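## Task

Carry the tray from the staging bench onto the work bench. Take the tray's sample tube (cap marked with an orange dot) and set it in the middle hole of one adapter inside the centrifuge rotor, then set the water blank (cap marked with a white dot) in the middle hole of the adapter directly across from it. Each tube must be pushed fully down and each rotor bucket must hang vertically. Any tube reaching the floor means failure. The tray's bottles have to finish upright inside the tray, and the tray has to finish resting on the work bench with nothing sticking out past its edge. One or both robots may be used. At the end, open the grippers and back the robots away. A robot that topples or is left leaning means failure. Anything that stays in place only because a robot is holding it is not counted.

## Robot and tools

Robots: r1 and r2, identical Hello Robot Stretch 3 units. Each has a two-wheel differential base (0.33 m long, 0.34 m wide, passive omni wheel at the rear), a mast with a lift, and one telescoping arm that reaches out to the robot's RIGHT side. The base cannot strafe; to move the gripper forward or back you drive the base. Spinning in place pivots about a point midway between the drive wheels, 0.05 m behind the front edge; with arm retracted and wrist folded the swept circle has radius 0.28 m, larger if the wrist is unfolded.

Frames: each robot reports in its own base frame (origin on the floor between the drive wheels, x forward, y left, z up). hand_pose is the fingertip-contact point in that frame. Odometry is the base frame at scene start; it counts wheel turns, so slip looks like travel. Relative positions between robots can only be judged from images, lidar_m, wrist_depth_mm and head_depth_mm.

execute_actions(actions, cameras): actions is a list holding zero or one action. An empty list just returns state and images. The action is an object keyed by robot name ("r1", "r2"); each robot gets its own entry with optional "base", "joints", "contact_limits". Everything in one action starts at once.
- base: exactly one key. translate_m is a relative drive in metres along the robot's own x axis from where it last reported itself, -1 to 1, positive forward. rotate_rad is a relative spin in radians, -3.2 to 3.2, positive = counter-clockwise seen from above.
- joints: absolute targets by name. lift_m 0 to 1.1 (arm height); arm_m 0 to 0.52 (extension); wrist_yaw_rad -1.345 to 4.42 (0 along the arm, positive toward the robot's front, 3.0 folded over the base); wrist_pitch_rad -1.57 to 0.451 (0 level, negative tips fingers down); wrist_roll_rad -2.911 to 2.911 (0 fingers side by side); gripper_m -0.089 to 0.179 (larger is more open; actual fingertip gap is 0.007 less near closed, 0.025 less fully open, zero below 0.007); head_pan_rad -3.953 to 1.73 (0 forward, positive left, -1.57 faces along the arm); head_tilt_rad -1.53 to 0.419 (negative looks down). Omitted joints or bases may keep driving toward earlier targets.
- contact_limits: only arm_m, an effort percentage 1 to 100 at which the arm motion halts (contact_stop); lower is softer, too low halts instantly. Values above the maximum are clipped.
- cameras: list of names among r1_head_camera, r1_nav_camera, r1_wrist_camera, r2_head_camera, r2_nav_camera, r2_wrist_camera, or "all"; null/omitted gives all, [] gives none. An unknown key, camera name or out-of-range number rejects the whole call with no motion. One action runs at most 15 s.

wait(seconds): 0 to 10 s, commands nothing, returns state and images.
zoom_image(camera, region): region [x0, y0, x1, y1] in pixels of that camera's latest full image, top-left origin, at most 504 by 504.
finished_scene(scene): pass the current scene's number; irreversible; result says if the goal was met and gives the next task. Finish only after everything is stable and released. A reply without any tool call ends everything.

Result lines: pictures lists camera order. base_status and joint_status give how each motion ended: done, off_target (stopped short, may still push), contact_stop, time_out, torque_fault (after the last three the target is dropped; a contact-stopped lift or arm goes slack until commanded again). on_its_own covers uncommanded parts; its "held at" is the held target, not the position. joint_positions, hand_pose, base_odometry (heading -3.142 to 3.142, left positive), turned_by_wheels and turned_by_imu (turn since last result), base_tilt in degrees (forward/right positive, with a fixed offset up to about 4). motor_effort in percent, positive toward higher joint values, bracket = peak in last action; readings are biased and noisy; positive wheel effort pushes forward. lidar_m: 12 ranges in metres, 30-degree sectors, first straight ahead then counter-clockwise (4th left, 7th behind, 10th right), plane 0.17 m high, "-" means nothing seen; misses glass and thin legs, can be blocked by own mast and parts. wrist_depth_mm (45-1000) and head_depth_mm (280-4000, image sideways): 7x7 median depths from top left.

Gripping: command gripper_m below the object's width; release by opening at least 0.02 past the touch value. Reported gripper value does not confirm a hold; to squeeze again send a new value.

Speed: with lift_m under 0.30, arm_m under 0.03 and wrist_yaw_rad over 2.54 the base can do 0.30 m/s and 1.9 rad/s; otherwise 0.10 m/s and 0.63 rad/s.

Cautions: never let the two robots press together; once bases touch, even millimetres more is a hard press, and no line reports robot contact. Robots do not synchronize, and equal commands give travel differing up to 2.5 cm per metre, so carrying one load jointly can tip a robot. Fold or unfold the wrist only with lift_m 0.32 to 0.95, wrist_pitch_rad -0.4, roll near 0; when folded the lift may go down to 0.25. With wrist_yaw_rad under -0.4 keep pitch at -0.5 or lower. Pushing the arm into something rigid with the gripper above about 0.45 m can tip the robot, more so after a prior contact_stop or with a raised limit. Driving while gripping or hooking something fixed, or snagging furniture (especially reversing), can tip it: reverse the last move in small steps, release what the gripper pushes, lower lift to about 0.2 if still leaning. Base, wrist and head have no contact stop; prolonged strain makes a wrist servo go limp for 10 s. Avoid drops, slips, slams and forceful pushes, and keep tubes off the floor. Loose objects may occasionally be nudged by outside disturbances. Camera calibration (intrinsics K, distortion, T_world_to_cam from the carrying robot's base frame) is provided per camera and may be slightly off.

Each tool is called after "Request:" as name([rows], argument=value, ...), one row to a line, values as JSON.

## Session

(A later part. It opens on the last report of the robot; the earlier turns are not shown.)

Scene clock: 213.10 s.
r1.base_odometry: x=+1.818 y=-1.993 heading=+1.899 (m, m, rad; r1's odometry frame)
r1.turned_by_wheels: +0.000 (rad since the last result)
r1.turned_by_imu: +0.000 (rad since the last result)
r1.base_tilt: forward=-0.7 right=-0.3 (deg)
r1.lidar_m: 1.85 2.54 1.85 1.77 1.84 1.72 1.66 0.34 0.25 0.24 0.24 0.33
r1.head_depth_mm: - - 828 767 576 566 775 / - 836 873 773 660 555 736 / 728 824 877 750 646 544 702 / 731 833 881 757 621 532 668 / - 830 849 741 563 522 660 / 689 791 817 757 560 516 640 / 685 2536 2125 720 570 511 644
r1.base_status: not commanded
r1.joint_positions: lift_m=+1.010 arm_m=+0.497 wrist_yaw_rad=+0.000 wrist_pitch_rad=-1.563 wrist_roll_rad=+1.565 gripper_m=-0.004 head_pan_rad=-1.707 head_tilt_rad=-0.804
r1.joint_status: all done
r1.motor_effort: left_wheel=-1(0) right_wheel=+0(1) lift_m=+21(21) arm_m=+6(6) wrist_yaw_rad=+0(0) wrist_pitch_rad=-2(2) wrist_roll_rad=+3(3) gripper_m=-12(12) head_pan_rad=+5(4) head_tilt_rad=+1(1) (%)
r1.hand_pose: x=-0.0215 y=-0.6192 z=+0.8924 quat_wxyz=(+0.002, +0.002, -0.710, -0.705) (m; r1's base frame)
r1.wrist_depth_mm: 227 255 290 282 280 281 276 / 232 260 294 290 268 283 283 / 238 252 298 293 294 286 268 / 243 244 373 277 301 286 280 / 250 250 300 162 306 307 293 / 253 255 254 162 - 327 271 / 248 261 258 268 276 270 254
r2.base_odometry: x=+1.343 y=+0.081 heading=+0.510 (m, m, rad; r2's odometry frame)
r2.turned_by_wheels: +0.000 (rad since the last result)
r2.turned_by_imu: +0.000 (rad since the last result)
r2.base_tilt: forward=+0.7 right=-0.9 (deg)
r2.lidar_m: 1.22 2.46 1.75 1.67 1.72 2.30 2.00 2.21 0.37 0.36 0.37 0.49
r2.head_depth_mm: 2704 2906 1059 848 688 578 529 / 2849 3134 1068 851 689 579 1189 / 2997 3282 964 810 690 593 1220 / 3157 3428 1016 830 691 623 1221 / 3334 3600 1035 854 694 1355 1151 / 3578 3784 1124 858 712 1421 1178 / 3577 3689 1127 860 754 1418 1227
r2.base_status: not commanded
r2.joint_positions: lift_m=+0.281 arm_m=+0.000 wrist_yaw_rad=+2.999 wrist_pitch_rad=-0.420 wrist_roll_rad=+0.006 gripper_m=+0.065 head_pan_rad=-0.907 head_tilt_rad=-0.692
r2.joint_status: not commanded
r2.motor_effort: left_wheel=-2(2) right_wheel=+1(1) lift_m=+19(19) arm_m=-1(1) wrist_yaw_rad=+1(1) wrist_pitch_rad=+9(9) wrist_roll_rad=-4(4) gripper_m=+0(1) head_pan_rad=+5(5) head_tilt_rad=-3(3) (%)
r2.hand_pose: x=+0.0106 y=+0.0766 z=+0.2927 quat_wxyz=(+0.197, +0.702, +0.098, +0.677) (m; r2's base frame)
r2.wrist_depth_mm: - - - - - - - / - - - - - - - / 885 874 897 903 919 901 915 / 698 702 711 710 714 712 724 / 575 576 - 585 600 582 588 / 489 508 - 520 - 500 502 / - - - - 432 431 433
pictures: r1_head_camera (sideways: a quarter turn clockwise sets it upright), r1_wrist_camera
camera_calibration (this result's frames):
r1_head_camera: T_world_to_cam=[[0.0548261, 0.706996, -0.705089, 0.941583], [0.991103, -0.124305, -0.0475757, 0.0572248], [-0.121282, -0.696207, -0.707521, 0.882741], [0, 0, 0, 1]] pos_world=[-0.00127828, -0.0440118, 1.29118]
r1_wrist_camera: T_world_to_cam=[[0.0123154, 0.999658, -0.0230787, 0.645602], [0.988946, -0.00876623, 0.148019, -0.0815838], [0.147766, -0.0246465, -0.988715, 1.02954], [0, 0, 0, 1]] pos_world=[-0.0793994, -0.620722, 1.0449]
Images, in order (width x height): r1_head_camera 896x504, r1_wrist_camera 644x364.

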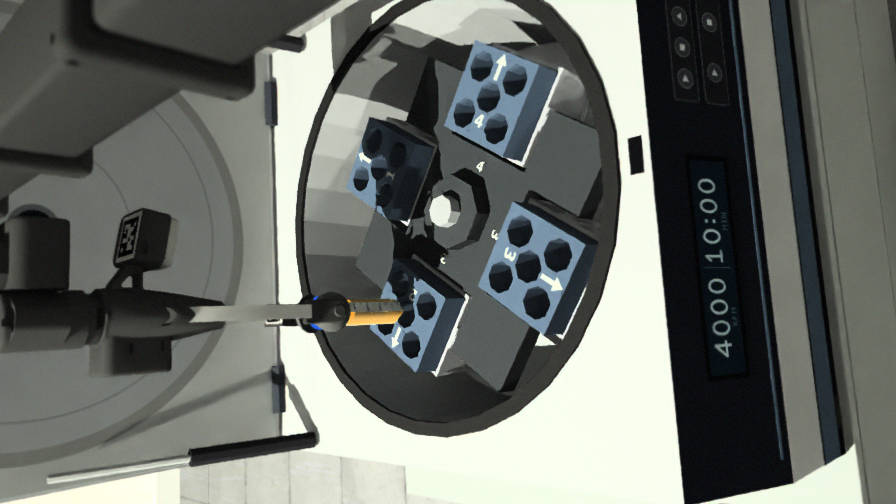

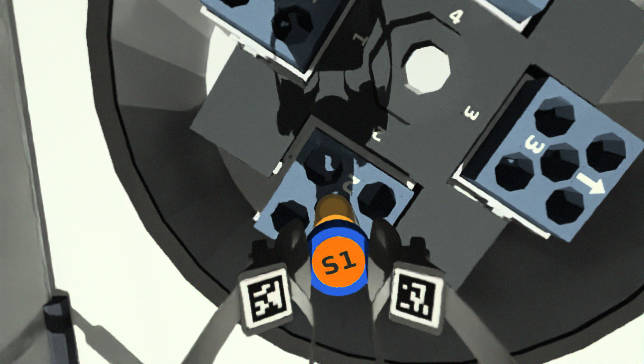

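Request:
execute_actions([
  {"r1":{"base":{"translate_m":0.003}}},
], cameras=[])

Request:
execute_actions([
  {"r1":{"joints":{"lift_m":0.985}}},
], cameras=["r1_head_camera","r1_wrist_camera"])

Request:
zoom_image(camera="r1_head_camera", region=[250,220,500,400])

Scene clock: 214.93 s.
r1.base_odometry: x=+1.817 y=-1.990 heading=+1.899 (m, m, rad; r1's odometry frame)
r1.turned_by_wheels: +0.000 (rad since the last result)
r1.turned_by_imu: +0.000 (rad since the last result)
r1.base_tilt: forward=-0.8 right=-0.3 (deg)
r1.lidar_m: 1.85 2.54 1.85 1.78 1.83 1.72 1.66 0.34 0.25 0.24 0.24 0.33
r1.head_depth_mm: - - 828 773 572 566 775 / - 835 875 773 663 555 738 / 729 823 880 748 647 543 701 / 730 831 884 748 623 532 669 / - 832 848 743 560 522 662 / 689 791 818 759 561 516 641 / 683 2543 2142 720 571 511 654
r1.base_status: done
r1.joint_positions: lift_m=+1.010 arm_m=+0.497 wrist_yaw_rad=+0.000 wrist_pitch_rad=-1.563 wrist_roll_rad=+1.565 gripper_m=-0.004 head_pan_rad=-1.707 head_tilt_rad=-0.804
r1.joint_status: not commanded
r1.motor_effort: left_wheel=-1(1) right_wheel=+2(7) lift_m=+21(21) arm_m=+5(5) wrist_yaw_rad=+0(1) wrist_pitch_rad=-2(2) wrist_roll_rad=+3(3) gripper_m=-13(13) head_pan_rad=+5(6) head_tilt_rad=+1(1) (%)
r1.hand_pose: x=-0.0215 y=-0.6192 z=+0.8924 quat_wxyz=(+0.002, +0.002, -0.710, -0.705) (m; r1's base frame)
r1.wrist_depth_mm: 226 256 286 280 280 280 281 / 232 257 294 291 266 285 284 / 236 248 294 294 292 291 269 / 241 246 367 278 302 287 287 / 248 249 300 162 306 311 292 / 252 253 254 161 - 324 269 / 250 261 259 262 274 263 252
r2.base_odometry: x=+1.343 y=+0.081 heading=+0.510 (m, m, rad; r2's odometry frame)
r2.turned_by_wheels: +0.000 (rad since the last result)
r2.turned_by_imu: +0.000 (rad since the last result)
r2.base_tilt: forward=+0.7 right=-0.8 (deg)
r2.lidar_m: 1.22 2.46 1.75 1.68 1.72 2.30 2.00 2.21 0.37 0.36 0.37 0.49
r2.head_depth_mm: 2658 2957 1058 851 690 579 529 / 2846 3138 1063 848 689 578 1193 / 2984 3269 969 812 691 593 1224 / 3163 3410 1015 829 690 624 1224 / 3411 3558 1036 854 694 1352 1159 / 3613 3773 1117 858 712 1420 1183 / 3598 3677 1123 858 759 1417 1230
r2.base_status: not commanded
r2.joint_positions: lift_m=+0.281 arm_m=+0.000 wrist_yaw_rad=+2.999 wrist_pitch_rad=-0.420 wrist_roll_rad=+0.006 gripper_m=+0.065 head_pan_rad=-0.907 head_tilt_rad=-0.692
r2.joint_status: not commanded
r2.motor_effort: left_wheel=-2(2) right_wheel=+0(1) lift_m=+19(19) arm_m=-1(1) wrist_yaw_rad=+1(1) wrist_pitch_rad=+9(9) wrist_roll_rad=-4(4) gripper_m=+0(1) head_pan_rad=+4(4) head_tilt_rad=-3(3) (%)
r2.hand_pose: x=+0.0106 y=+0.0766 z=+0.2927 quat_wxyz=(+0.197, +0.702, +0.098, +0.677) (m; r2's base frame)
r2.wrist_depth_mm: - - - - - - - / - - - - - - - / 893 877 887 901 905 920 909 / 713 696 696 705 719 711 708 / 581 579 - 590 608 589 591 / 492 509 - 523 - 501 501 / - - - - 430 432 435
pictures: none
No camera images: the call's "cameras" was empty. Leave "cameras" out to get every camera's image.

Scene clock: 215.93 s.
r1.base_odometry: x=+1.817 y=-1.990 heading=+1.899 (m, m, rad; r1's odometry frame)
r1.turned_by_wheels: +0.000 (rad since the last result)
r1.turned_by_imu: +0.000 (rad since the last result)
r1.base_tilt: forward=-0.7 right=-0.2 (deg)
r1.lidar_m: 1.86 2.54 1.85 1.77 1.83 1.73 1.66 0.34 0.25 0.24 0.24 0.33
r1.head_depth_mm: 722 - - 791 572 566 775 / - - 862 773 662 555 737 / - 829 881 748 645 543 701 / 744 833 885 747 624 534 668 / - - 855 738 561 522 660 / 690 794 819 759 560 516 641 / 683 2550 2131 722 570 511 655
r1.base_status: not commanded
r1.joint_positions: lift_m=+0.985 arm_m=+0.497 wrist_yaw_rad=+0.000 wrist_pitch_rad=-1.563 wrist_roll_rad=+1.565 gripper_m=-0.004 head_pan_rad=-1.707 head_tilt_rad=-0.804
r1.joint_status: all done
r1.motor_effort: left_wheel=-1(2) right_wheel=+2(1) lift_m=+21(22) arm_m=+5(4) wrist_yaw_rad=-1(0) wrist_pitch_rad=-2(2) wrist_roll_rad=+3(3) gripper_m=-12(14) head_pan_rad=+5(5) head_tilt_rad=+1(1) (%)
r1.hand_pose: x=-0.0215 y=-0.6192 z=+0.8674 quat_wxyz=(+0.002, +0.002, -0.710, -0.705) (m; r1's base frame)
r1.wrist_depth_mm: 203 257 262 259 241 255 252 / 205 261 269 261 243 261 257 / 214 252 272 268 269 265 244 / 218 232 347 252 277 269 250 / 223 225 288 162 282 283 281 / 231 228 238 162 - 312 265 / 233 235 231 261 270 265 231
r2.base_odometry: x=+1.343 y=+0.081 heading=+0.510 (m, m, rad; r2's odometry frame)
r2.turned_by_wheels: +0.000 (rad since the last result)
r2.turned_by_imu: +0.000 (rad since the last result)
r2.base_tilt: forward=+0.6 right=-0.9 (deg)
r2.lidar_m: 1.22 2.46 1.75 1.67 1.73 2.30 2.00 2.21 0.37 0.36 0.37 0.49
r2.head_depth_mm: 2709 2937 1056 849 688 579 528 / 2817 3077 1066 850 689 579 1197 / 3013 3247 970 810 690 593 1222 / 3180 3381 1013 831 692 625 1223 / 3382 3693 1029 852 695 1355 1160 / 3581 3789 1119 857 714 1425 1185 / 3638 3720 1130 859 756 1428 1226
r2.base_status: not commanded
r2.joint_positions: lift_m=+0.281 arm_m=+0.000 wrist_yaw_rad=+2.999 wrist_pitch_rad=-0.420 wrist_roll_rad=+0.006 gripper_m=+0.065 head_pan_rad=-0.907 head_tilt_rad=-0.692
r2.joint_status: not commanded
r2.motor_effort: left_wheel=-1(2) right_wheel=+0(1) lift_m=+19(19) arm_m=-1(1) wrist_yaw_rad=+1(1) wrist_pitch_rad=+9(9) wrist_roll_rad=-4(4) gripper_m=+1(1) head_pan_rad=+5(5) head_tilt_rad=-3(3) (%)
r2.hand_pose: x=+0.0106 y=+0.0766 z=+0.2927 quat_wxyz=(+0.197, +0.702, +0.098, +0.677) (m; r2's base frame)
r2.wrist_depth_mm: - - - - - - - / - - - - - - - / 885 874 900 902 895 919 910 / 699 705 699 709 713 714 715 / 575 579 - 586 607 592 591 / 491 511 - 524 - 502 502 / - - - - 429 434 438
pictures: r1_head_camera (sideways: a quarter turn clockwise sets it upright), r1_wrist_camera
camera_calibration (this result's frames):
r1_head_camera: T_world_to_cam=[[0.0548261, 0.706996, -0.705089, 0.941583], [0.991103, -0.124305, -0.0475757, 0.0572248], [-0.121282, -0.696207, -0.707521, 0.882741], [0, 0, 0, 1]] pos_world=[-0.00127828, -0.0440118, 1.29118]
r1_wrist_camera: T_world_to_cam=[[0.0123153, 0.999658, -0.0230788, 0.645026], [0.988946, -0.00876603, 0.148019, -0.0778832], [0.147766, -0.0246466, -0.988715, 1.00482], [0, 0, 0, 1]] pos_world=[-0.0793994, -0.620723, 1.0199]
Images, in order (width x height): r1_head_camera 896x504, r1_wrist_camera 644x364.

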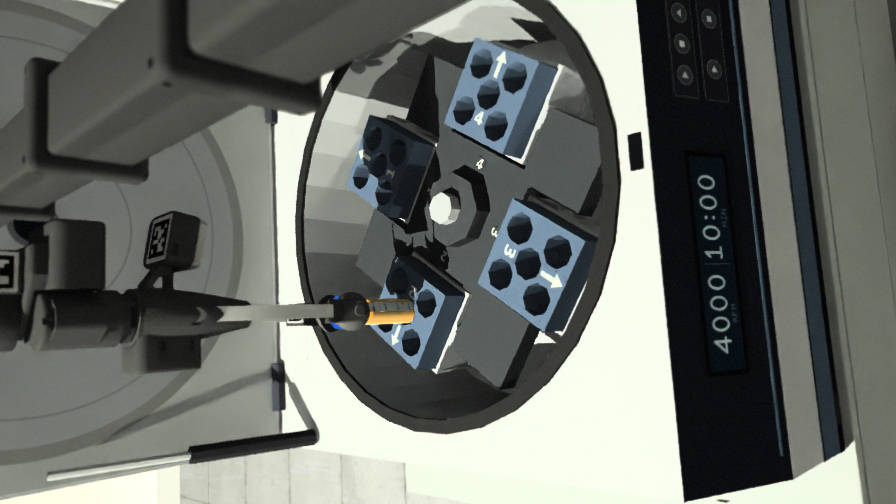

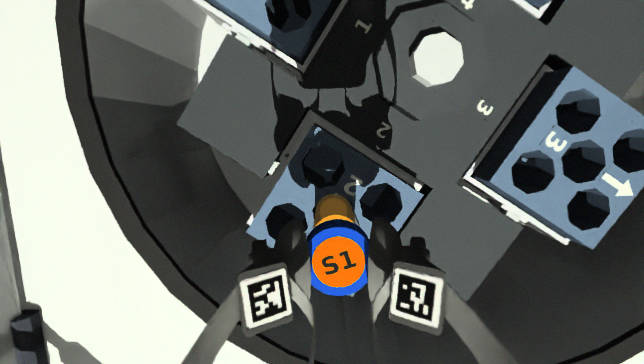

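Region (250, 220, 500, 400) of r1_head_camera's 896x504 image, scaled by 2.016, with more detail than that image has; it fills the top 363 rows of this view, and the rest is white.

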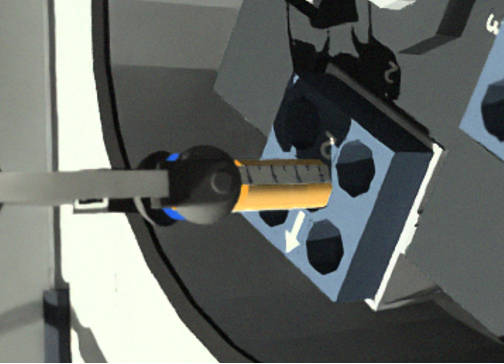

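In the hole. Lower further.

Request:
execute_actions([
  {"r1":{"joints":{"lift_m":0.94}}},
], cameras=["r1_head_camera","r1_wrist_camera"])

Request:
execute_actions([
  {"r1":{"joints":{"gripper_m":0.07}}},
], cameras=["r1_wrist_camera"])

Request:
execute_actions([
  {"r1":{"joints":{"lift_m":1.03}}},
], cameras=["r1_head_camera","r1_wrist_camera"])

Scene clock: 218.77 s.
r1.base_odometry: x=+1.817 y=-1.990 heading=+1.899 (m, m, rad; r1's odometry frame)
r1.turned_by_wheels: +0.000 (rad since the last result)
r1.turned_by_imu: +0.000 (rad since the last result)
r1.base_tilt: forward=-0.8 right=-0.3 (deg)
r1.lidar_m: 1.84 2.55 1.85 1.77 1.83 1.73 1.66 0.34 0.25 0.24 0.24 0.33
r1.head_depth_mm: 735 826 - - 558 570 775 / 724 - - 734 663 555 734 / 690 836 880 748 646 544 700 / - 808 886 750 624 533 668 / 677 - 855 739 560 522 660 / 689 788 819 757 560 515 641 / 685 2538 2122 721 570 511 654
r1.base_status: not commanded
r1.joint_positions: lift_m=+0.940 arm_m=+0.497 wrist_yaw_rad=+0.000 wrist_pitch_rad=-1.563 wrist_roll_rad=+1.565 gripper_m=-0.004 head_pan_rad=-1.707 head_tilt_rad=-0.804
r1.joint_status: all done
r1.motor_effort: left_wheel=-1(0) right_wheel=+1(2) lift_m=+22(21) arm_m=+5(5) wrist_yaw_rad=+0(0) wrist_pitch_rad=-2(2) wrist_roll_rad=+2(3) gripper_m=-12(12) head_pan_rad=+5(5) head_tilt_rad=+0(2) (%)
r1.hand_pose: x=-0.0215 y=-0.6192 z=+0.8224 quat_wxyz=(+0.002, +0.002, -0.710, -0.705) (m; r1's base frame)
r1.wrist_depth_mm: 188 255 218 216 197 195 213 / 188 243 221 221 201 203 208 / 182 230 227 225 224 225 200 / 171 233 310 207 228 229 211 / 174 208 272 162 235 235 217 / 182 183 239 161 - 241 269 / 186 182 208 253 272 257 235
r2.base_odometry: x=+1.343 y=+0.081 heading=+0.510 (m, m, rad; r2's odometry frame)
r2.turned_by_wheels: +0.000 (rad since the last result)
r2.turned_by_imu: +0.000 (rad since the last result)
r2.base_tilt: forward=+0.7 right=-0.8 (deg)
r2.lidar_m: 1.22 2.47 1.76 1.67 1.72 2.31 2.00 2.21 0.37 0.36 0.37 0.49
r2.head_depth_mm: 2661 2938 1059 850 686 579 529 / 2851 3162 1062 848 688 578 1191 / 3036 3293 964 807 691 593 1218 / 3182 3380 1014 828 691 625 1226 / 3371 3661 1034 854 693 1355 1157 / 3591 3829 1117 860 713 1423 1180 / 3590 3666 1126 858 757 1421 1227
r2.base_status: not commanded
r2.joint_positions: lift_m=+0.281 arm_m=+0.000 wrist_yaw_rad=+2.999 wrist_pitch_rad=-0.420 wrist_roll_rad=+0.006 gripper_m=+0.065 head_pan_rad=-0.907 head_tilt_rad=-0.692
r2.joint_status: not commanded
r2.motor_effort: left_wheel=-2(2) right_wheel=+1(0) lift_m=+19(19) arm_m=-1(1) wrist_yaw_rad=+1(0) wrist_pitch_rad=+9(9) wrist_roll_rad=-4(4) gripper_m=+0(0) head_pan_rad=+5(4) head_tilt_rad=-3(3) (%)
r2.hand_pose: x=+0.0106 y=+0.0766 z=+0.2927 quat_wxyz=(+0.197, +0.702, +0.098, +0.677) (m; r2's base frame)
r2.wrist_depth_mm: - - - - - - - / - - - - - - - / 877 868 895 893 905 923 917 / 699 700 707 706 704 721 727 / 578 580 - 584 603 587 586 / 491 511 - 520 - 497 500 / - - - - 431 434 435
pictures: r1_head_camera (sideways: a quarter turn clockwise sets it upright), r1_wrist_camera
camera_calibration (this result's frames):
r1_head_camera: T_world_to_cam=[[0.0548261, 0.706996, -0.705089, 0.941583], [0.991103, -0.124305, -0.0475757, 0.0572248], [-0.121282, -0.696207, -0.707521, 0.882741], [0, 0, 0, 1]] pos_world=[-0.00127828, -0.0440118, 1.29118]
r1_wrist_camera: T_world_to_cam=[[0.0123156, 0.999658, -0.0230788, 0.643989], [0.988946, -0.00876633, 0.148019, -0.0712224], [0.147766, -0.0246466, -0.988715, 0.960328], [0, 0, 0, 1]] pos_world=[-0.0793994, -0.620724, 0.974895]
Images, in order (width x height): r1_head_camera 896x504, r1_wrist_camera 644x364.

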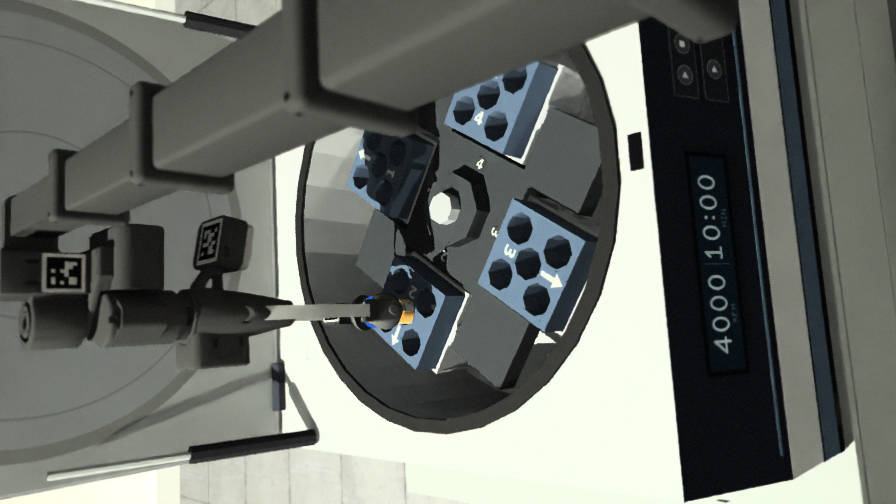

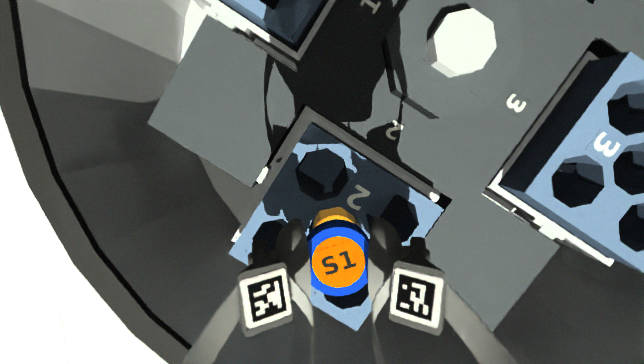

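Scene clock: 220.00 s.
r1.base_odometry: x=+1.817 y=-1.990 heading=+1.899 (m, m, rad; r1's odometry frame)
r1.turned_by_wheels: +0.000 (rad since the last result)
r1.turned_by_imu: +0.000 (rad since the last result)
r1.base_tilt: forward=-0.7 right=-0.3 (deg)
r1.lidar_m: 1.85 2.55 1.85 1.77 1.83 1.72 1.66 0.34 0.25 0.24 0.24 0.33
r1.head_depth_mm: 734 826 - - 557 570 774 / 723 - - 734 662 555 737 / 692 837 880 751 647 543 701 / - 806 886 749 624 533 667 / 677 - 857 739 560 523 661 / 689 788 819 760 560 516 641 / 684 2527 2119 720 570 511 654
r1.base_status: not commanded
r1.joint_positions: lift_m=+0.940 arm_m=+0.497 wrist_yaw_rad=+0.000 wrist_pitch_rad=-1.563 wrist_roll_rad=+1.565 gripper_m=+0.070 head_pan_rad=-1.707 head_tilt_rad=-0.804
r1.joint_status: all done
r1.motor_effort: left_wheel=+0(1) right_wheel=+0(1) lift_m=+21(21) arm_m=+4(5) wrist_yaw_rad=+0(0) wrist_pitch_rad=-2(2) wrist_roll_rad=+3(3) gripper_m=+2(81) head_pan_rad=+5(5) head_tilt_rad=+1(1) (%)
r1.hand_pose: x=-0.0215 y=-0.6192 z=+0.8224 quat_wxyz=(+0.002, +0.002, -0.710, -0.705) (m; r1's base frame)
r1.wrist_depth_mm: 188 256 220 217 197 196 214 / 189 243 223 222 202 202 208 / 182 231 227 226 224 227 199 / 173 233 305 208 227 227 211 / 173 208 280 181 230 234 216 / 180 184 - 215 239 241 266 / 186 184 209 256 281 264 234
r2.base_odometry: x=+1.343 y=+0.081 heading=+0.510 (m, m, rad; r2's odometry frame)
r2.turned_by_wheels: +0.000 (rad since the last result)
r2.turned_by_imu: +0.000 (rad since the last result)
r2.base_tilt: forward=+0.6 right=-0.9 (deg)
r2.lidar_m: 1.22 2.47 1.75 1.67 1.72 2.30 2.00 2.21 0.37 0.36 0.37 0.49
r2.head_depth_mm: 2672 2946 1064 848 688 577 530 / 2837 3121 1067 847 688 579 1188 / 3000 3282 966 813 688 593 1216 / 3172 3440 1015 828 692 624 1218 / 3369 3593 1034 855 692 1361 1159 / 3595 3794 1119 858 713 1421 1176 / 3570 3660 1116 856 757 1419 1226
r2.base_status: not commanded
r2.joint_positions: lift_m=+0.281 arm_m=+0.000 wrist_yaw_rad=+2.999 wrist_pitch_rad=-0.420 wrist_roll_rad=+0.006 gripper_m=+0.065 head_pan_rad=-0.907 head_tilt_rad=-0.692
r2.joint_status: not commanded
r2.motor_effort: left_wheel=-2(2) right_wheel=+1(1) lift_m=+19(19) arm_m=-1(1) wrist_yaw_rad=+1(1) wrist_pitch_rad=+9(9) wrist_roll_rad=-4(4) gripper_m=+0(1) head_pan_rad=+5(5) head_tilt_rad=-4(3) (%)
r2.hand_pose: x=+0.0106 y=+0.0766 z=+0.2927 quat_wxyz=(+0.197, +0.702, +0.098, +0.677) (m; r2's base frame)
r2.wrist_depth_mm: - - - - - - - / - - - - - - - / 901 871 888 902 905 914 924 / 693 689 704 706 711 718 717 / 582 576 - 582 610 585 591 / 495 512 - 517 - 499 499 / - - - - 431 431 437
pictures: r1_wrist_camera
camera_calibration (this result's frames):
r1_wrist_camera: T_world_to_cam=[[0.0123148, 0.999658, -0.0230788, 0.643989], [0.988946, -0.00876555, 0.148019, -0.0712219], [0.147766, -0.0246465, -0.988715, 0.960328], [0, 0, 0, 1]] pos_world=[-0.0793994, -0.620724, 0.974895]
Images, in order (width x height): r1_wrist_camera 644x364.

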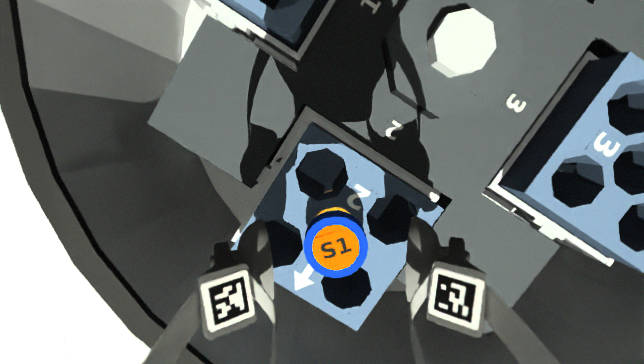

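Scene clock: 221.67 s.
r1.base_odometry: x=+1.817 y=-1.990 heading=+1.899 (m, m, rad; r1's odometry frame)
r1.turned_by_wheels: +0.000 (rad since the last result)
r1.turned_by_imu: +0.000 (rad since the last result)
r1.base_tilt: forward=-0.8 right=-0.3 (deg)
r1.lidar_m: 1.85 2.54 1.85 1.77 1.83 1.73 1.66 0.34 0.25 0.24 0.24 0.33
r1.head_depth_mm: - 874 855 772 573 565 775 / 751 836 876 772 661 555 736 / 718 823 880 749 645 543 698 / 709 816 883 748 625 532 668 / - 817 861 739 559 523 661 / 687 793 819 759 561 515 641 / 685 2537 2161 722 570 511 654
r1.base_status: not commanded
r1.joint_positions: lift_m=+1.030 arm_m=+0.497 wrist_yaw_rad=+0.000 wrist_pitch_rad=-1.563 wrist_roll_rad=+1.565 gripper_m=+0.070 head_pan_rad=-1.707 head_tilt_rad=-0.804
r1.joint_status: all done
r1.motor_effort: left_wheel=-1(1) right_wheel=+1(2) lift_m=+26(28) arm_m=+5(5) wrist_yaw_rad=+0(0) wrist_pitch_rad=-2(2) wrist_roll_rad=+3(3) gripper_m=+0(0) head_pan_rad=+4(5) head_tilt_rad=+1(1) (%)
r1.hand_pose: x=-0.0215 y=-0.6192 z=+0.9121 quat_wxyz=(+0.002, +0.002, -0.710, -0.705) (m; r1's base frame)
r1.wrist_depth_mm: 246 258 312 297 296 298 295 / 249 260 311 310 288 304 308 / 256 258 316 317 315 302 295 / 261 262 368 296 322 299 303 / 259 268 301 303 326 359 304 / 258 276 - 342 379 321 272 / 256 281 280 276 280 275 275
r2.base_odometry: x=+1.343 y=+0.081 heading=+0.510 (m, m, rad; r2's odometry frame)
r2.turned_by_wheels: +0.000 (rad since the last result)
r2.turned_by_imu: +0.000 (rad since the last result)
r2.base_tilt: forward=+0.6 right=-0.9 (deg)
r2.lidar_m: 1.22 2.47 1.76 1.68 1.72 2.30 2.00 2.20 0.37 0.36 0.37 0.49
r2.head_depth_mm: 2699 2938 1058 849 689 578 531 / 2851 3128 1066 846 689 579 1196 / 2978 3240 963 811 692 593 1219 / 3158 3429 1020 828 691 624 1225 / 3386 3581 1031 858 691 1359 1151 / 3602 3793 1119 857 712 1421 1185 / 3570 3598 1126 858 757 1418 1220
r2.base_status: not commanded
r2.joint_positions: lift_m=+0.281 arm_m=+0.000 wrist_yaw_rad=+2.999 wrist_pitch_rad=-0.420 wrist_roll_rad=+0.006 gripper_m=+0.065 head_pan_rad=-0.907 head_tilt_rad=-0.692
r2.joint_status: not commanded
r2.motor_effort: left_wheel=-2(2) right_wheel=+1(0) lift_m=+19(19) arm_m=-1(1) wrist_yaw_rad=+1(1) wrist_pitch_rad=+9(9) wrist_roll_rad=-4(4) gripper_m=+0(1) head_pan_rad=+5(5) head_tilt_rad=-3(3) (%)
r2.hand_pose: x=+0.0106 y=+0.0766 z=+0.2927 quat_wxyz=(+0.197, +0.702, +0.098, +0.677) (m; r2's base frame)
r2.wrist_depth_mm: - - - - - - - / - - - - - - - / 872 875 909 907 907 908 898 / 698 701 701 713 711 708 705 / 582 583 - 583 605 588 581 / 492 512 - 518 - 497 501 / - - - - 436 435 433
pictures: r1_head_camera (sideways: a quarter turn clockwise sets it upright), r1_wrist_camera
camera_calibration (this result's frames):
r1_head_camera: T_world_to_cam=[[0.0548263, 0.706996, -0.705089, 0.941583], [0.991103, -0.124306, -0.0475757, 0.0572248], [-0.121282, -0.696207, -0.707521, 0.882741], [0, 0, 0, 1]] pos_world=[-0.00127829, -0.0440118, 1.29118]
r1_wrist_camera: T_world_to_cam=[[0.0123149, 0.999658, -0.0230788, 0.646061], [0.988946, -0.00876563, 0.148019, -0.0845049], [0.147766, -0.0246465, -0.988715, 1.04905], [0, 0, 0, 1]] pos_world=[-0.0793994, -0.620725, 1.06463]
Images, in order (width x height): r1_head_camera 896x504, r1_wrist_camera 644x364.

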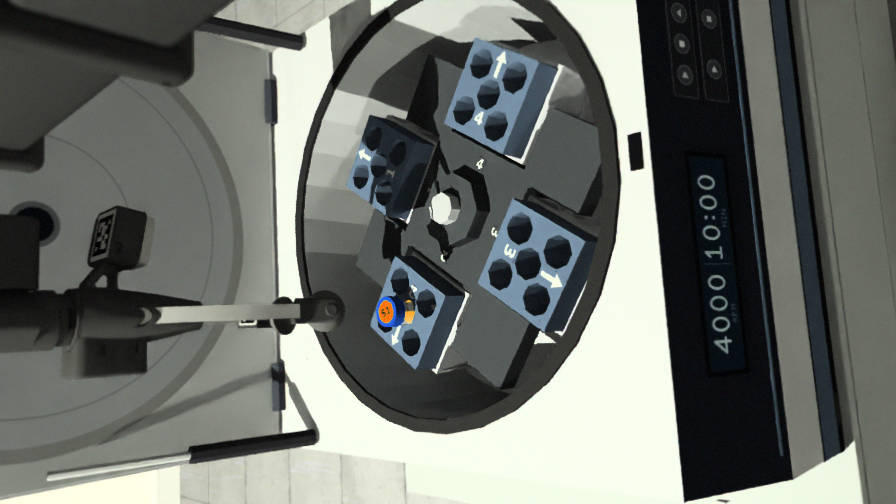

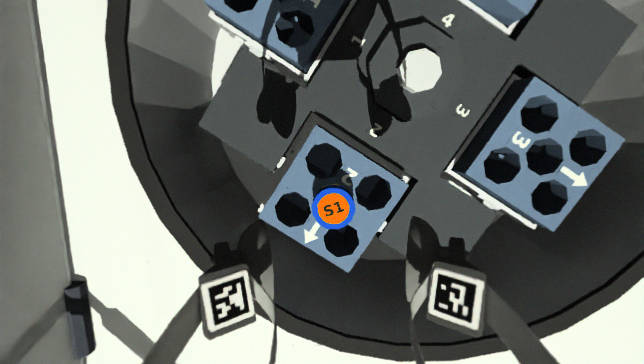

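Request:
execute_actions([
  {"r1":{"joints":{"gripper_m":0.0,"lift_m":0.98}}},
], cameras=[])

Request:
execute_actions([
  {"r1":{"joints":{"lift_m":0.952}}},
], cameras=["r1_head_camera","r1_wrist_camera"])

Request:
execute_actions([
  {"r1":{"joints":{"lift_m":0.942}}},
], cameras=["r1_head_camera","r1_wrist_camera"])

Request:
execute_actions([
  {"r1":{"joints":{"lift_m":1.1}}},
], cameras=["r1_head_camera","r1_wrist_camera"])

Scene clock: 225.53 s.
r1.base_odometry: x=+1.817 y=-1.990 heading=+1.899 (m, m, rad; r1's odometry frame)
r1.turned_by_wheels: +0.000 (rad since the last result)
r1.turned_by_imu: +0.000 (rad since the last result)
r1.base_tilt: forward=-0.7 right=-0.3 (deg)
r1.lidar_m: 1.85 2.54 1.85 1.77 1.83 1.73 1.66 0.34 0.25 0.24 0.24 0.33
r1.head_depth_mm: 723 - - 800 573 567 774 / - - 863 775 663 556 737 / - 837 878 747 645 544 700 / 743 834 886 750 624 533 670 / - - 859 739 560 523 661 / 691 791 821 758 562 515 641 / 684 2511 2134 721 570 511 654
r1.base_status: not commanded
r1.joint_positions: lift_m=+0.980 arm_m=+0.497 wrist_yaw_rad=+0.000 wrist_pitch_rad=-1.563 wrist_roll_rad=+1.565 gripper_m=+0.000 head_pan_rad=-1.707 head_tilt_rad=-0.804
r1.joint_status: all done
r1.motor_effort: left_wheel=+0(1) right_wheel=+1(1) lift_m=+21(28) arm_m=+5(5) wrist_yaw_rad=+0(1) wrist_pitch_rad=-2(2) wrist_roll_rad=+3(3) gripper_m=-1(80) head_pan_rad=+6(5) head_tilt_rad=+2(1) (%)
r1.hand_pose: x=-0.0215 y=-0.6192 z=+0.8624 quat_wxyz=(+0.002, +0.002, -0.710, -0.705) (m; r1's base frame)
r1.wrist_depth_mm: 197 256 259 251 234 253 249 / 203 261 263 258 240 257 254 / 208 253 266 269 264 259 235 / 214 230 345 246 267 265 243 / 219 217 289 250 279 277 267 / 223 223 246 - 284 309 267 / 227 227 226 255 269 268 233
r2.base_odometry: x=+1.343 y=+0.081 heading=+0.510 (m, m, rad; r2's odometry frame)
r2.turned_by_wheels: +0.000 (rad since the last result)
r2.turned_by_imu: +0.000 (rad since the last result)
r2.base_tilt: forward=+0.7 right=-0.7 (deg)
r2.lidar_m: 1.22 2.46 1.76 1.67 1.72 2.30 2.01 2.21 0.37 0.36 0.37 0.49
r2.head_depth_mm: 2690 2973 1061 851 689 577 530 / 2808 3129 1064 848 690 580 1200 / 2994 3248 965 810 689 593 1220 / 3191 3413 1014 831 690 623 1226 / 3372 3637 1035 853 692 1358 1153 / 3535 3761 1115 855 712 1424 1182 / 3644 3672 1123 859 757 1424 1232
r2.base_status: not commanded
r2.joint_positions: lift_m=+0.281 arm_m=+0.000 wrist_yaw_rad=+2.999 wrist_pitch_rad=-0.420 wrist_roll_rad=+0.006 gripper_m=+0.065 head_pan_rad=-0.907 head_tilt_rad=-0.692
r2.joint_status: not commanded
r2.motor_effort: left_wheel=-2(2) right_wheel=+1(1) lift_m=+19(19) arm_m=-1(1) wrist_yaw_rad=+1(1) wrist_pitch_rad=+9(9) wrist_roll_rad=-4(4) gripper_m=+0(0) head_pan_rad=+5(5) head_tilt_rad=-4(3) (%)
r2.hand_pose: x=+0.0106 y=+0.0766 z=+0.2927 quat_wxyz=(+0.197, +0.702, +0.098, +0.677) (m; r2's base frame)
r2.wrist_depth_mm: - - - - - - - / - - - - - - - / 887 876 900 894 890 911 926 / 697 703 704 702 707 712 720 / 578 586 - 582 608 587 586 / 494 508 - 516 - 498 496 / - - - - 430 434 437
pictures: none
No camera images: the call's "cameras" was empty. Leave "cameras" out to get every camera's image.

Scene clock: 226.57 s.
r1.base_odometry: x=+1.817 y=-1.990 heading=+1.899 (m, m, rad; r1's odometry frame)
r1.turned_by_wheels: +0.000 (rad since the last result)
r1.turned_by_imu: +0.000 (rad since the last result)
r1.base_tilt: forward=-0.7 right=-0.3 (deg)
r1.lidar_m: 1.85 2.55 1.84 1.77 1.84 1.73 1.66 0.34 0.25 0.24 0.24 0.33
r1.head_depth_mm: 734 812 - - 565 572 774 / 712 - - 739 662 555 736 / - 839 882 748 646 544 703 / - 798 884 749 623 533 669 / - - 857 740 560 523 662 / 691 789 821 759 561 515 642 / 684 2548 2125 720 571 511 653
r1.base_status: not commanded
r1.joint_positions: lift_m=+0.952 arm_m=+0.497 wrist_yaw_rad=+0.000 wrist_pitch_rad=-1.563 wrist_roll_rad=+1.565 gripper_m=+0.000 head_pan_rad=-1.707 head_tilt_rad=-0.804
r1.joint_status: all done
r1.motor_effort: left_wheel=-1(1) right_wheel=+1(1) lift_m=+21(23) arm_m=+4(5) wrist_yaw_rad=+1(1) wrist_pitch_rad=-2(1) wrist_roll_rad=+3(3) gripper_m=-2(2) head_pan_rad=+5(5) head_tilt_rad=+1(1) (%)
r1.hand_pose: x=-0.0215 y=-0.6192 z=+0.8344 quat_wxyz=(+0.002, +0.002, -0.710, -0.705) (m; r1's base frame)
r1.wrist_depth_mm: 187 258 233 228 208 207 225 / 187 259 234 231 213 229 220 / 183 238 240 239 239 235 209 / 182 232 314 218 240 241 218 / 189 208 271 219 246 247 226 / 194 192 245 - 253 254 268 / 198 196 205 255 270 263 234
r2.base_odometry: x=+1.343 y=+0.081 heading=+0.510 (m, m, rad; r2's odometry frame)
r2.turned_by_wheels: +0.000 (rad since the last result)
r2.turned_by_imu: +0.000 (rad since the last result)
r2.base_tilt: forward=+0.7 right=-1.0 (deg)
r2.lidar_m: 1.22 2.47 1.76 1.67 1.72 2.30 2.00 2.21 0.37 0.36 0.37 0.49
r2.head_depth_mm: 2669 2936 1057 845 689 579 530 / 2854 3127 1064 846 687 579 1199 / 2975 3314 965 813 690 593 1220 / 3205 3440 1013 830 690 625 1224 / 3376 3590 1034 855 693 1356 1155 / 3556 3816 1120 855 714 1420 1179 / 3657 3600 1120 859 756 1432 1228
r2.base_status: not commanded
r2.joint_positions: lift_m=+0.281 arm_m=+0.000 wrist_yaw_rad=+2.999 wrist_pitch_rad=-0.420 wrist_roll_rad=+0.006 gripper_m=+0.065 head_pan_rad=-0.907 head_tilt_rad=-0.692
r2.joint_status: not commanded
r2.motor_effort: left_wheel=-2(2) right_wheel=+0(1) lift_m=+19(19) arm_m=-1(1) wrist_yaw_rad=+1(1) wrist_pitch_rad=+9(9) wrist_roll_rad=-4(4) gripper_m=+0(1) head_pan_rad=+4(5) head_tilt_rad=-3(4) (%)
r2.hand_pose: x=+0.0106 y=+0.0766 z=+0.2927 quat_wxyz=(+0.197, +0.702, +0.098, +0.677) (m; r2's base frame)
r2.wrist_depth_mm: - - - - - - - / - - - - - - - / 890 880 889 905 907 915 906 / 703 699 706 711 708 723 708 / 581 578 - 584 610 579 586 / 490 508 - 525 - 498 501 / - - - - 431 431 433
pictures: r1_head_camera (sideways: a quarter turn clockwise sets it upright), r1_wrist_camera
camera_calibration (this result's frames):
r1_head_camera: T_world_to_cam=[[0.054826, 0.706996, -0.705089, 0.941583], [0.991103, -0.124305, -0.0475757, 0.0572248], [-0.121282, -0.696207, -0.707521, 0.882741], [0, 0, 0, 1]] pos_world=[-0.00127827, -0.0440118, 1.29118]
r1_wrist_camera: T_world_to_cam=[[0.012315, 0.999658, -0.0230789, 0.64427], [0.988946, -0.00876571, 0.148019, -0.0730007], [0.147766, -0.0246467, -0.988715, 0.972209], [0, 0, 0, 1]] pos_world=[-0.0793994, -0.620728, 0.986912]
Images, in order (width x height): r1_head_camera 896x504, r1_wrist_camera 644x364.

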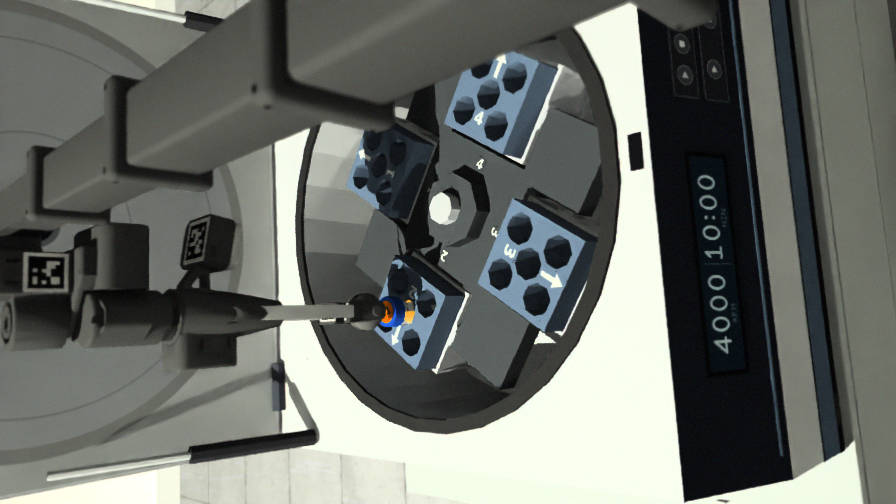

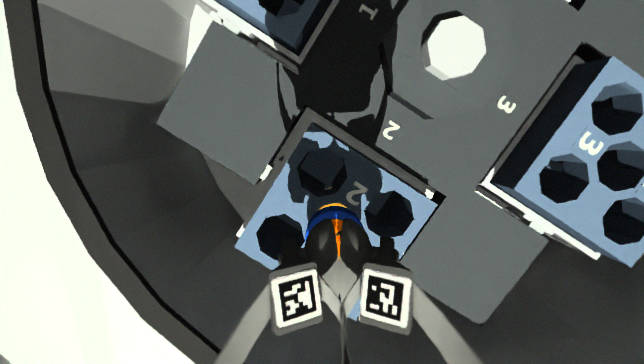

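Scene clock: 227.30 s.
r1.base_odometry: x=+1.817 y=-1.990 heading=+1.899 (m, m, rad; r1's odometry frame)
r1.turned_by_wheels: +0.000 (rad since the last result)
r1.turned_by_imu: +0.000 (rad since the last result)
r1.base_tilt: forward=-0.8 right=-0.3 (deg)
r1.lidar_m: 1.85 2.55 1.85 1.77 1.83 1.73 1.66 0.34 0.25 0.24 0.24 0.33
r1.head_depth_mm: 734 827 - - 562 572 776 / 722 - - 733 664 556 735 / - 836 881 748 647 544 700 / - 804 885 748 623 532 668 / 682 - 852 740 560 522 660 / 689 787 820 759 560 515 640 / 684 2542 2149 719 569 512 653
r1.base_status: not commanded
r1.joint_positions: lift_m=+0.942 arm_m=+0.497 wrist_yaw_rad=+0.000 wrist_pitch_rad=-1.563 wrist_roll_rad=+1.565 gripper_m=+0.000 head_pan_rad=-1.707 head_tilt_rad=-0.804
r1.joint_status: all done
r1.motor_effort: left_wheel=-1(1) right_wheel=+1(1) lift_m=+21(18) arm_m=+5(5) wrist_yaw_rad=+1(0) wrist_pitch_rad=-2(2) wrist_roll_rad=+3(3) gripper_m=+0(1) head_pan_rad=+5(5) head_tilt_rad=+1(1) (%)
r1.hand_pose: x=-0.0215 y=-0.6192 z=+0.8244 quat_wxyz=(+0.002, +0.002, -0.710, -0.705) (m; r1's base frame)
r1.wrist_depth_mm: 188 257 223 222 199 198 214 / 187 241 224 223 203 203 211 / 181 229 228 227 227 225 201 / 173 232 308 208 231 230 212 / 176 208 267 210 237 238 219 / 183 185 244 - 242 243 265 / 188 186 205 254 274 260 233
r2.base_odometry: x=+1.343 y=+0.081 heading=+0.510 (m, m, rad; r2's odometry frame)
r2.turned_by_wheels: +0.000 (rad since the last result)
r2.turned_by_imu: +0.000 (rad since the last result)
r2.base_tilt: forward=+0.7 right=-0.8 (deg)
r2.lidar_m: 1.22 2.47 1.76 1.68 1.72 2.30 2.00 2.21 0.37 0.36 0.37 0.49
r2.head_depth_mm: 2707 2905 1062 845 688 577 529 / 2799 3085 1063 848 690 579 1192 / 2995 3276 969 813 691 593 1221 / 3153 3455 1016 829 691 624 1223 / 3357 3624 1035 855 694 1365 1154 / 3603 3808 1127 853 714 1423 1179 / 3615 3619 1121 860 756 1423 1220
r2.base_status: not commanded
r2.joint_positions: lift_m=+0.281 arm_m=+0.000 wrist_yaw_rad=+2.999 wrist_pitch_rad=-0.420 wrist_roll_rad=+0.006 gripper_m=+0.065 head_pan_rad=-0.907 head_tilt_rad=-0.692
r2.joint_status: not commanded
r2.motor_effort: left_wheel=-2(2) right_wheel=+1(1) lift_m=+19(19) arm_m=-1(1) wrist_yaw_rad=+2(1) wrist_pitch_rad=+9(9) wrist_roll_rad=-4(4) gripper_m=+1(0) head_pan_rad=+5(5) head_tilt_rad=-3(3) (%)
r2.hand_pose: x=+0.0106 y=+0.0766 z=+0.2927 quat_wxyz=(+0.197, +0.702, +0.098, +0.677) (m; r2's base frame)
r2.wrist_depth_mm: - - - - - - - / - - - - - - - / 888 868 901 897 902 921 916 / 713 707 705 706 714 707 702 / 574 585 - 576 614 585 585 / 491 506 - 518 - 492 496 / - - - - 434 435 437
pictures: r1_head_camera (sideways: a quarter turn clockwise sets it upright), r1_wrist_camera
camera_calibration (this result's frames):
r1_head_camera: T_world_to_cam=[[0.054826, 0.706996, -0.705089, 0.941583], [0.991103, -0.124305, -0.0475757, 0.0572248], [-0.121282, -0.696207, -0.707521, 0.882741], [0, 0, 0, 1]] pos_world=[-0.00127828, -0.0440118, 1.29118]
r1_wrist_camera: T_world_to_cam=[[0.0123147, 0.999658, -0.0230788, 0.644039], [0.988946, -0.00876551, 0.148019, -0.0715204], [0.147766, -0.0246465, -0.988715, 0.962322], [0, 0, 0, 1]] pos_world=[-0.0793994, -0.620728, 0.976912]
Images, in order (width x height): r1_head_camera 896x504, r1_wrist_camera 644x364.

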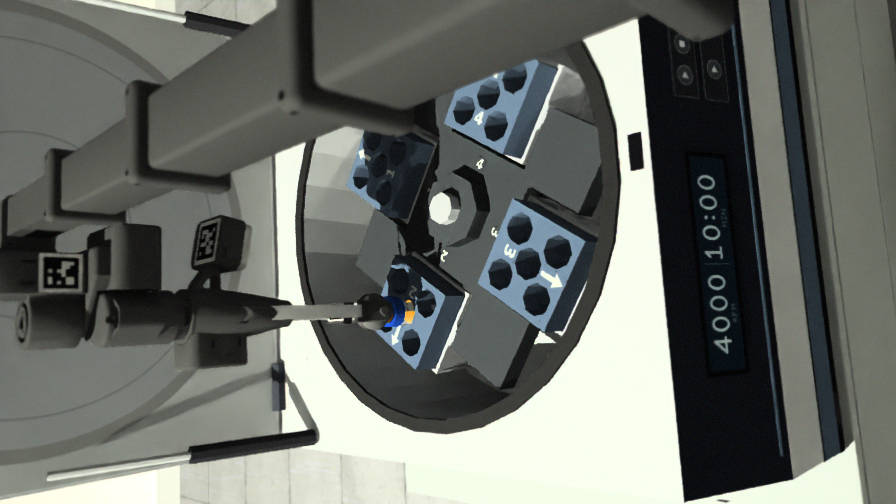

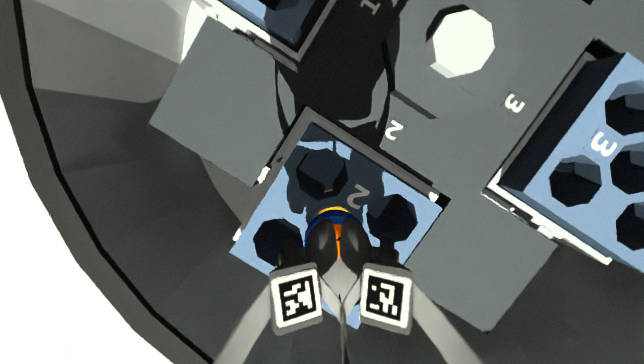

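Scene clock: 229.57 s.
r1.base_odometry: x=+1.817 y=-1.990 heading=+1.899 (m, m, rad; r1's odometry frame)
r1.turned_by_wheels: +0.000 (rad since the last result)
r1.turned_by_imu: +0.000 (rad since the last result)
r1.base_tilt: forward=-0.8 right=-0.3 (deg)
r1.lidar_m: 1.85 2.54 1.84 1.77 1.83 1.73 1.66 0.34 0.25 0.24 0.24 0.33
r1.head_depth_mm: 733 832 854 772 573 566 775 / 725 833 873 774 661 556 736 / 718 823 880 749 645 544 702 / 722 809 884 750 624 533 669 / 722 797 858 739 561 523 660 / 696 792 820 758 560 516 641 / 684 2541 2129 720 570 511 655
r1.base_status: not commanded
r1.joint_positions: lift_m=+1.100 arm_m=+0.497 wrist_yaw_rad=+0.000 wrist_pitch_rad=-1.563 wrist_roll_rad=+1.565 gripper_m=+0.000 head_pan_rad=-1.707 head_tilt_rad=-0.804
r1.joint_status: all done
r1.motor_effort: left_wheel=-1(1) right_wheel=+1(1) lift_m=+26(28) arm_m=+4(5) wrist_yaw_rad=+0(0) wrist_pitch_rad=-2(2) wrist_roll_rad=+3(3) gripper_m=-1(2) head_pan_rad=+5(5) head_tilt_rad=+1(1) (%)
r1.hand_pose: x=-0.0215 y=-0.6192 z=+0.9821 quat_wxyz=(+0.002, +0.002, -0.710, -0.705) (m; r1's base frame)
r1.wrist_depth_mm: 260 313 362 363 368 364 360 / 256 318 393 375 353 368 370 / 256 327 388 385 385 358 360 / 256 333 400 368 388 361 345 / 255 344 341 423 405 408 331 / 255 351 347 - 385 344 344 / 252 354 361 354 - 349 349
r2.base_odometry: x=+1.343 y=+0.081 heading=+0.510 (m, m, rad; r2's odometry frame)
r2.turned_by_wheels: +0.000 (rad since the last result)
r2.turned_by_imu: +0.000 (rad since the last result)
r2.base_tilt: forward=+0.8 right=-0.8 (deg)
r2.lidar_m: 1.22 2.47 1.76 1.68 1.72 2.30 2.00 2.20 0.37 0.36 0.37 0.49
r2.head_depth_mm: 2702 2919 1061 845 686 577 530 / 2852 3121 1065 851 689 579 1198 / 2958 3227 967 811 691 594 1222 / 3187 3401 1012 831 690 625 1225 / 3336 3637 1033 854 691 1361 1154 / 3551 3744 1125 859 712 1421 1174 / 3587 3673 1124 857 759 1416 1230
r2.base_status: not commanded
r2.joint_positions: lift_m=+0.281 arm_m=+0.000 wrist_yaw_rad=+2.999 wrist_pitch_rad=-0.420 wrist_roll_rad=+0.006 gripper_m=+0.065 head_pan_rad=-0.907 head_tilt_rad=-0.692
r2.joint_status: not commanded
r2.motor_effort: left_wheel=-2(2) right_wheel=+1(1) lift_m=+19(19) arm_m=-1(1) wrist_yaw_rad=+1(1) wrist_pitch_rad=+9(9) wrist_roll_rad=-4(4) gripper_m=+0(0) head_pan_rad=+5(5) head_tilt_rad=-4(4) (%)
r2.hand_pose: x=+0.0106 y=+0.0766 z=+0.2927 quat_wxyz=(+0.197, +0.702, +0.098, +0.677) (m; r2's base frame)
r2.wrist_depth_mm: - - - - - - - / - - - - - - - / 874 869 877 901 896 908 925 / 700 707 697 721 722 706 718 / 578 578 - 585 607 579 591 / 489 507 - 520 - 495 503 / - - - - 433 435 436
pictures: r1_head_camera (sideways: a quarter turn clockwise sets it upright), r1_wrist_camera
camera_calibration (this result's frames):
r1_head_camera: T_world_to_cam=[[0.0548262, 0.706996, -0.705089, 0.941583], [0.991103, -0.124305, -0.0475757, 0.0572248], [-0.121282, -0.696207, -0.707521, 0.882741], [0, 0, 0, 1]] pos_world=[-0.00127829, -0.0440118, 1.29118]
r1_wrist_camera: T_world_to_cam=[[0.0123148, 0.999658, -0.0230788, 0.647682], [0.988946, -0.00876554, 0.148019, -0.0948664], [0.147766, -0.0246465, -0.988715, 1.11827], [0, 0, 0, 1]] pos_world=[-0.0793994, -0.620731, 1.13464]
Images, in order (width x height): r1_head_camera 896x504, r1_wrist_camera 644x364.

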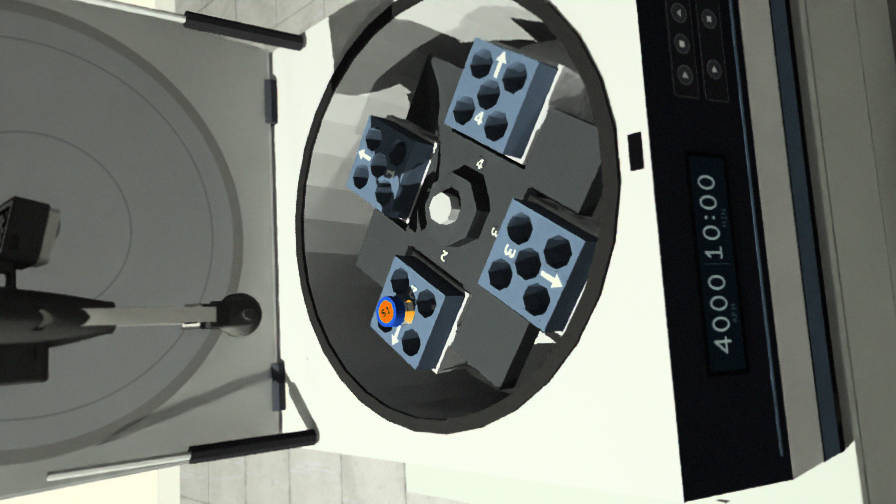

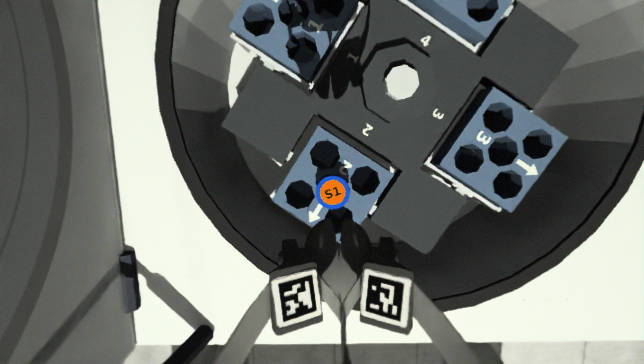

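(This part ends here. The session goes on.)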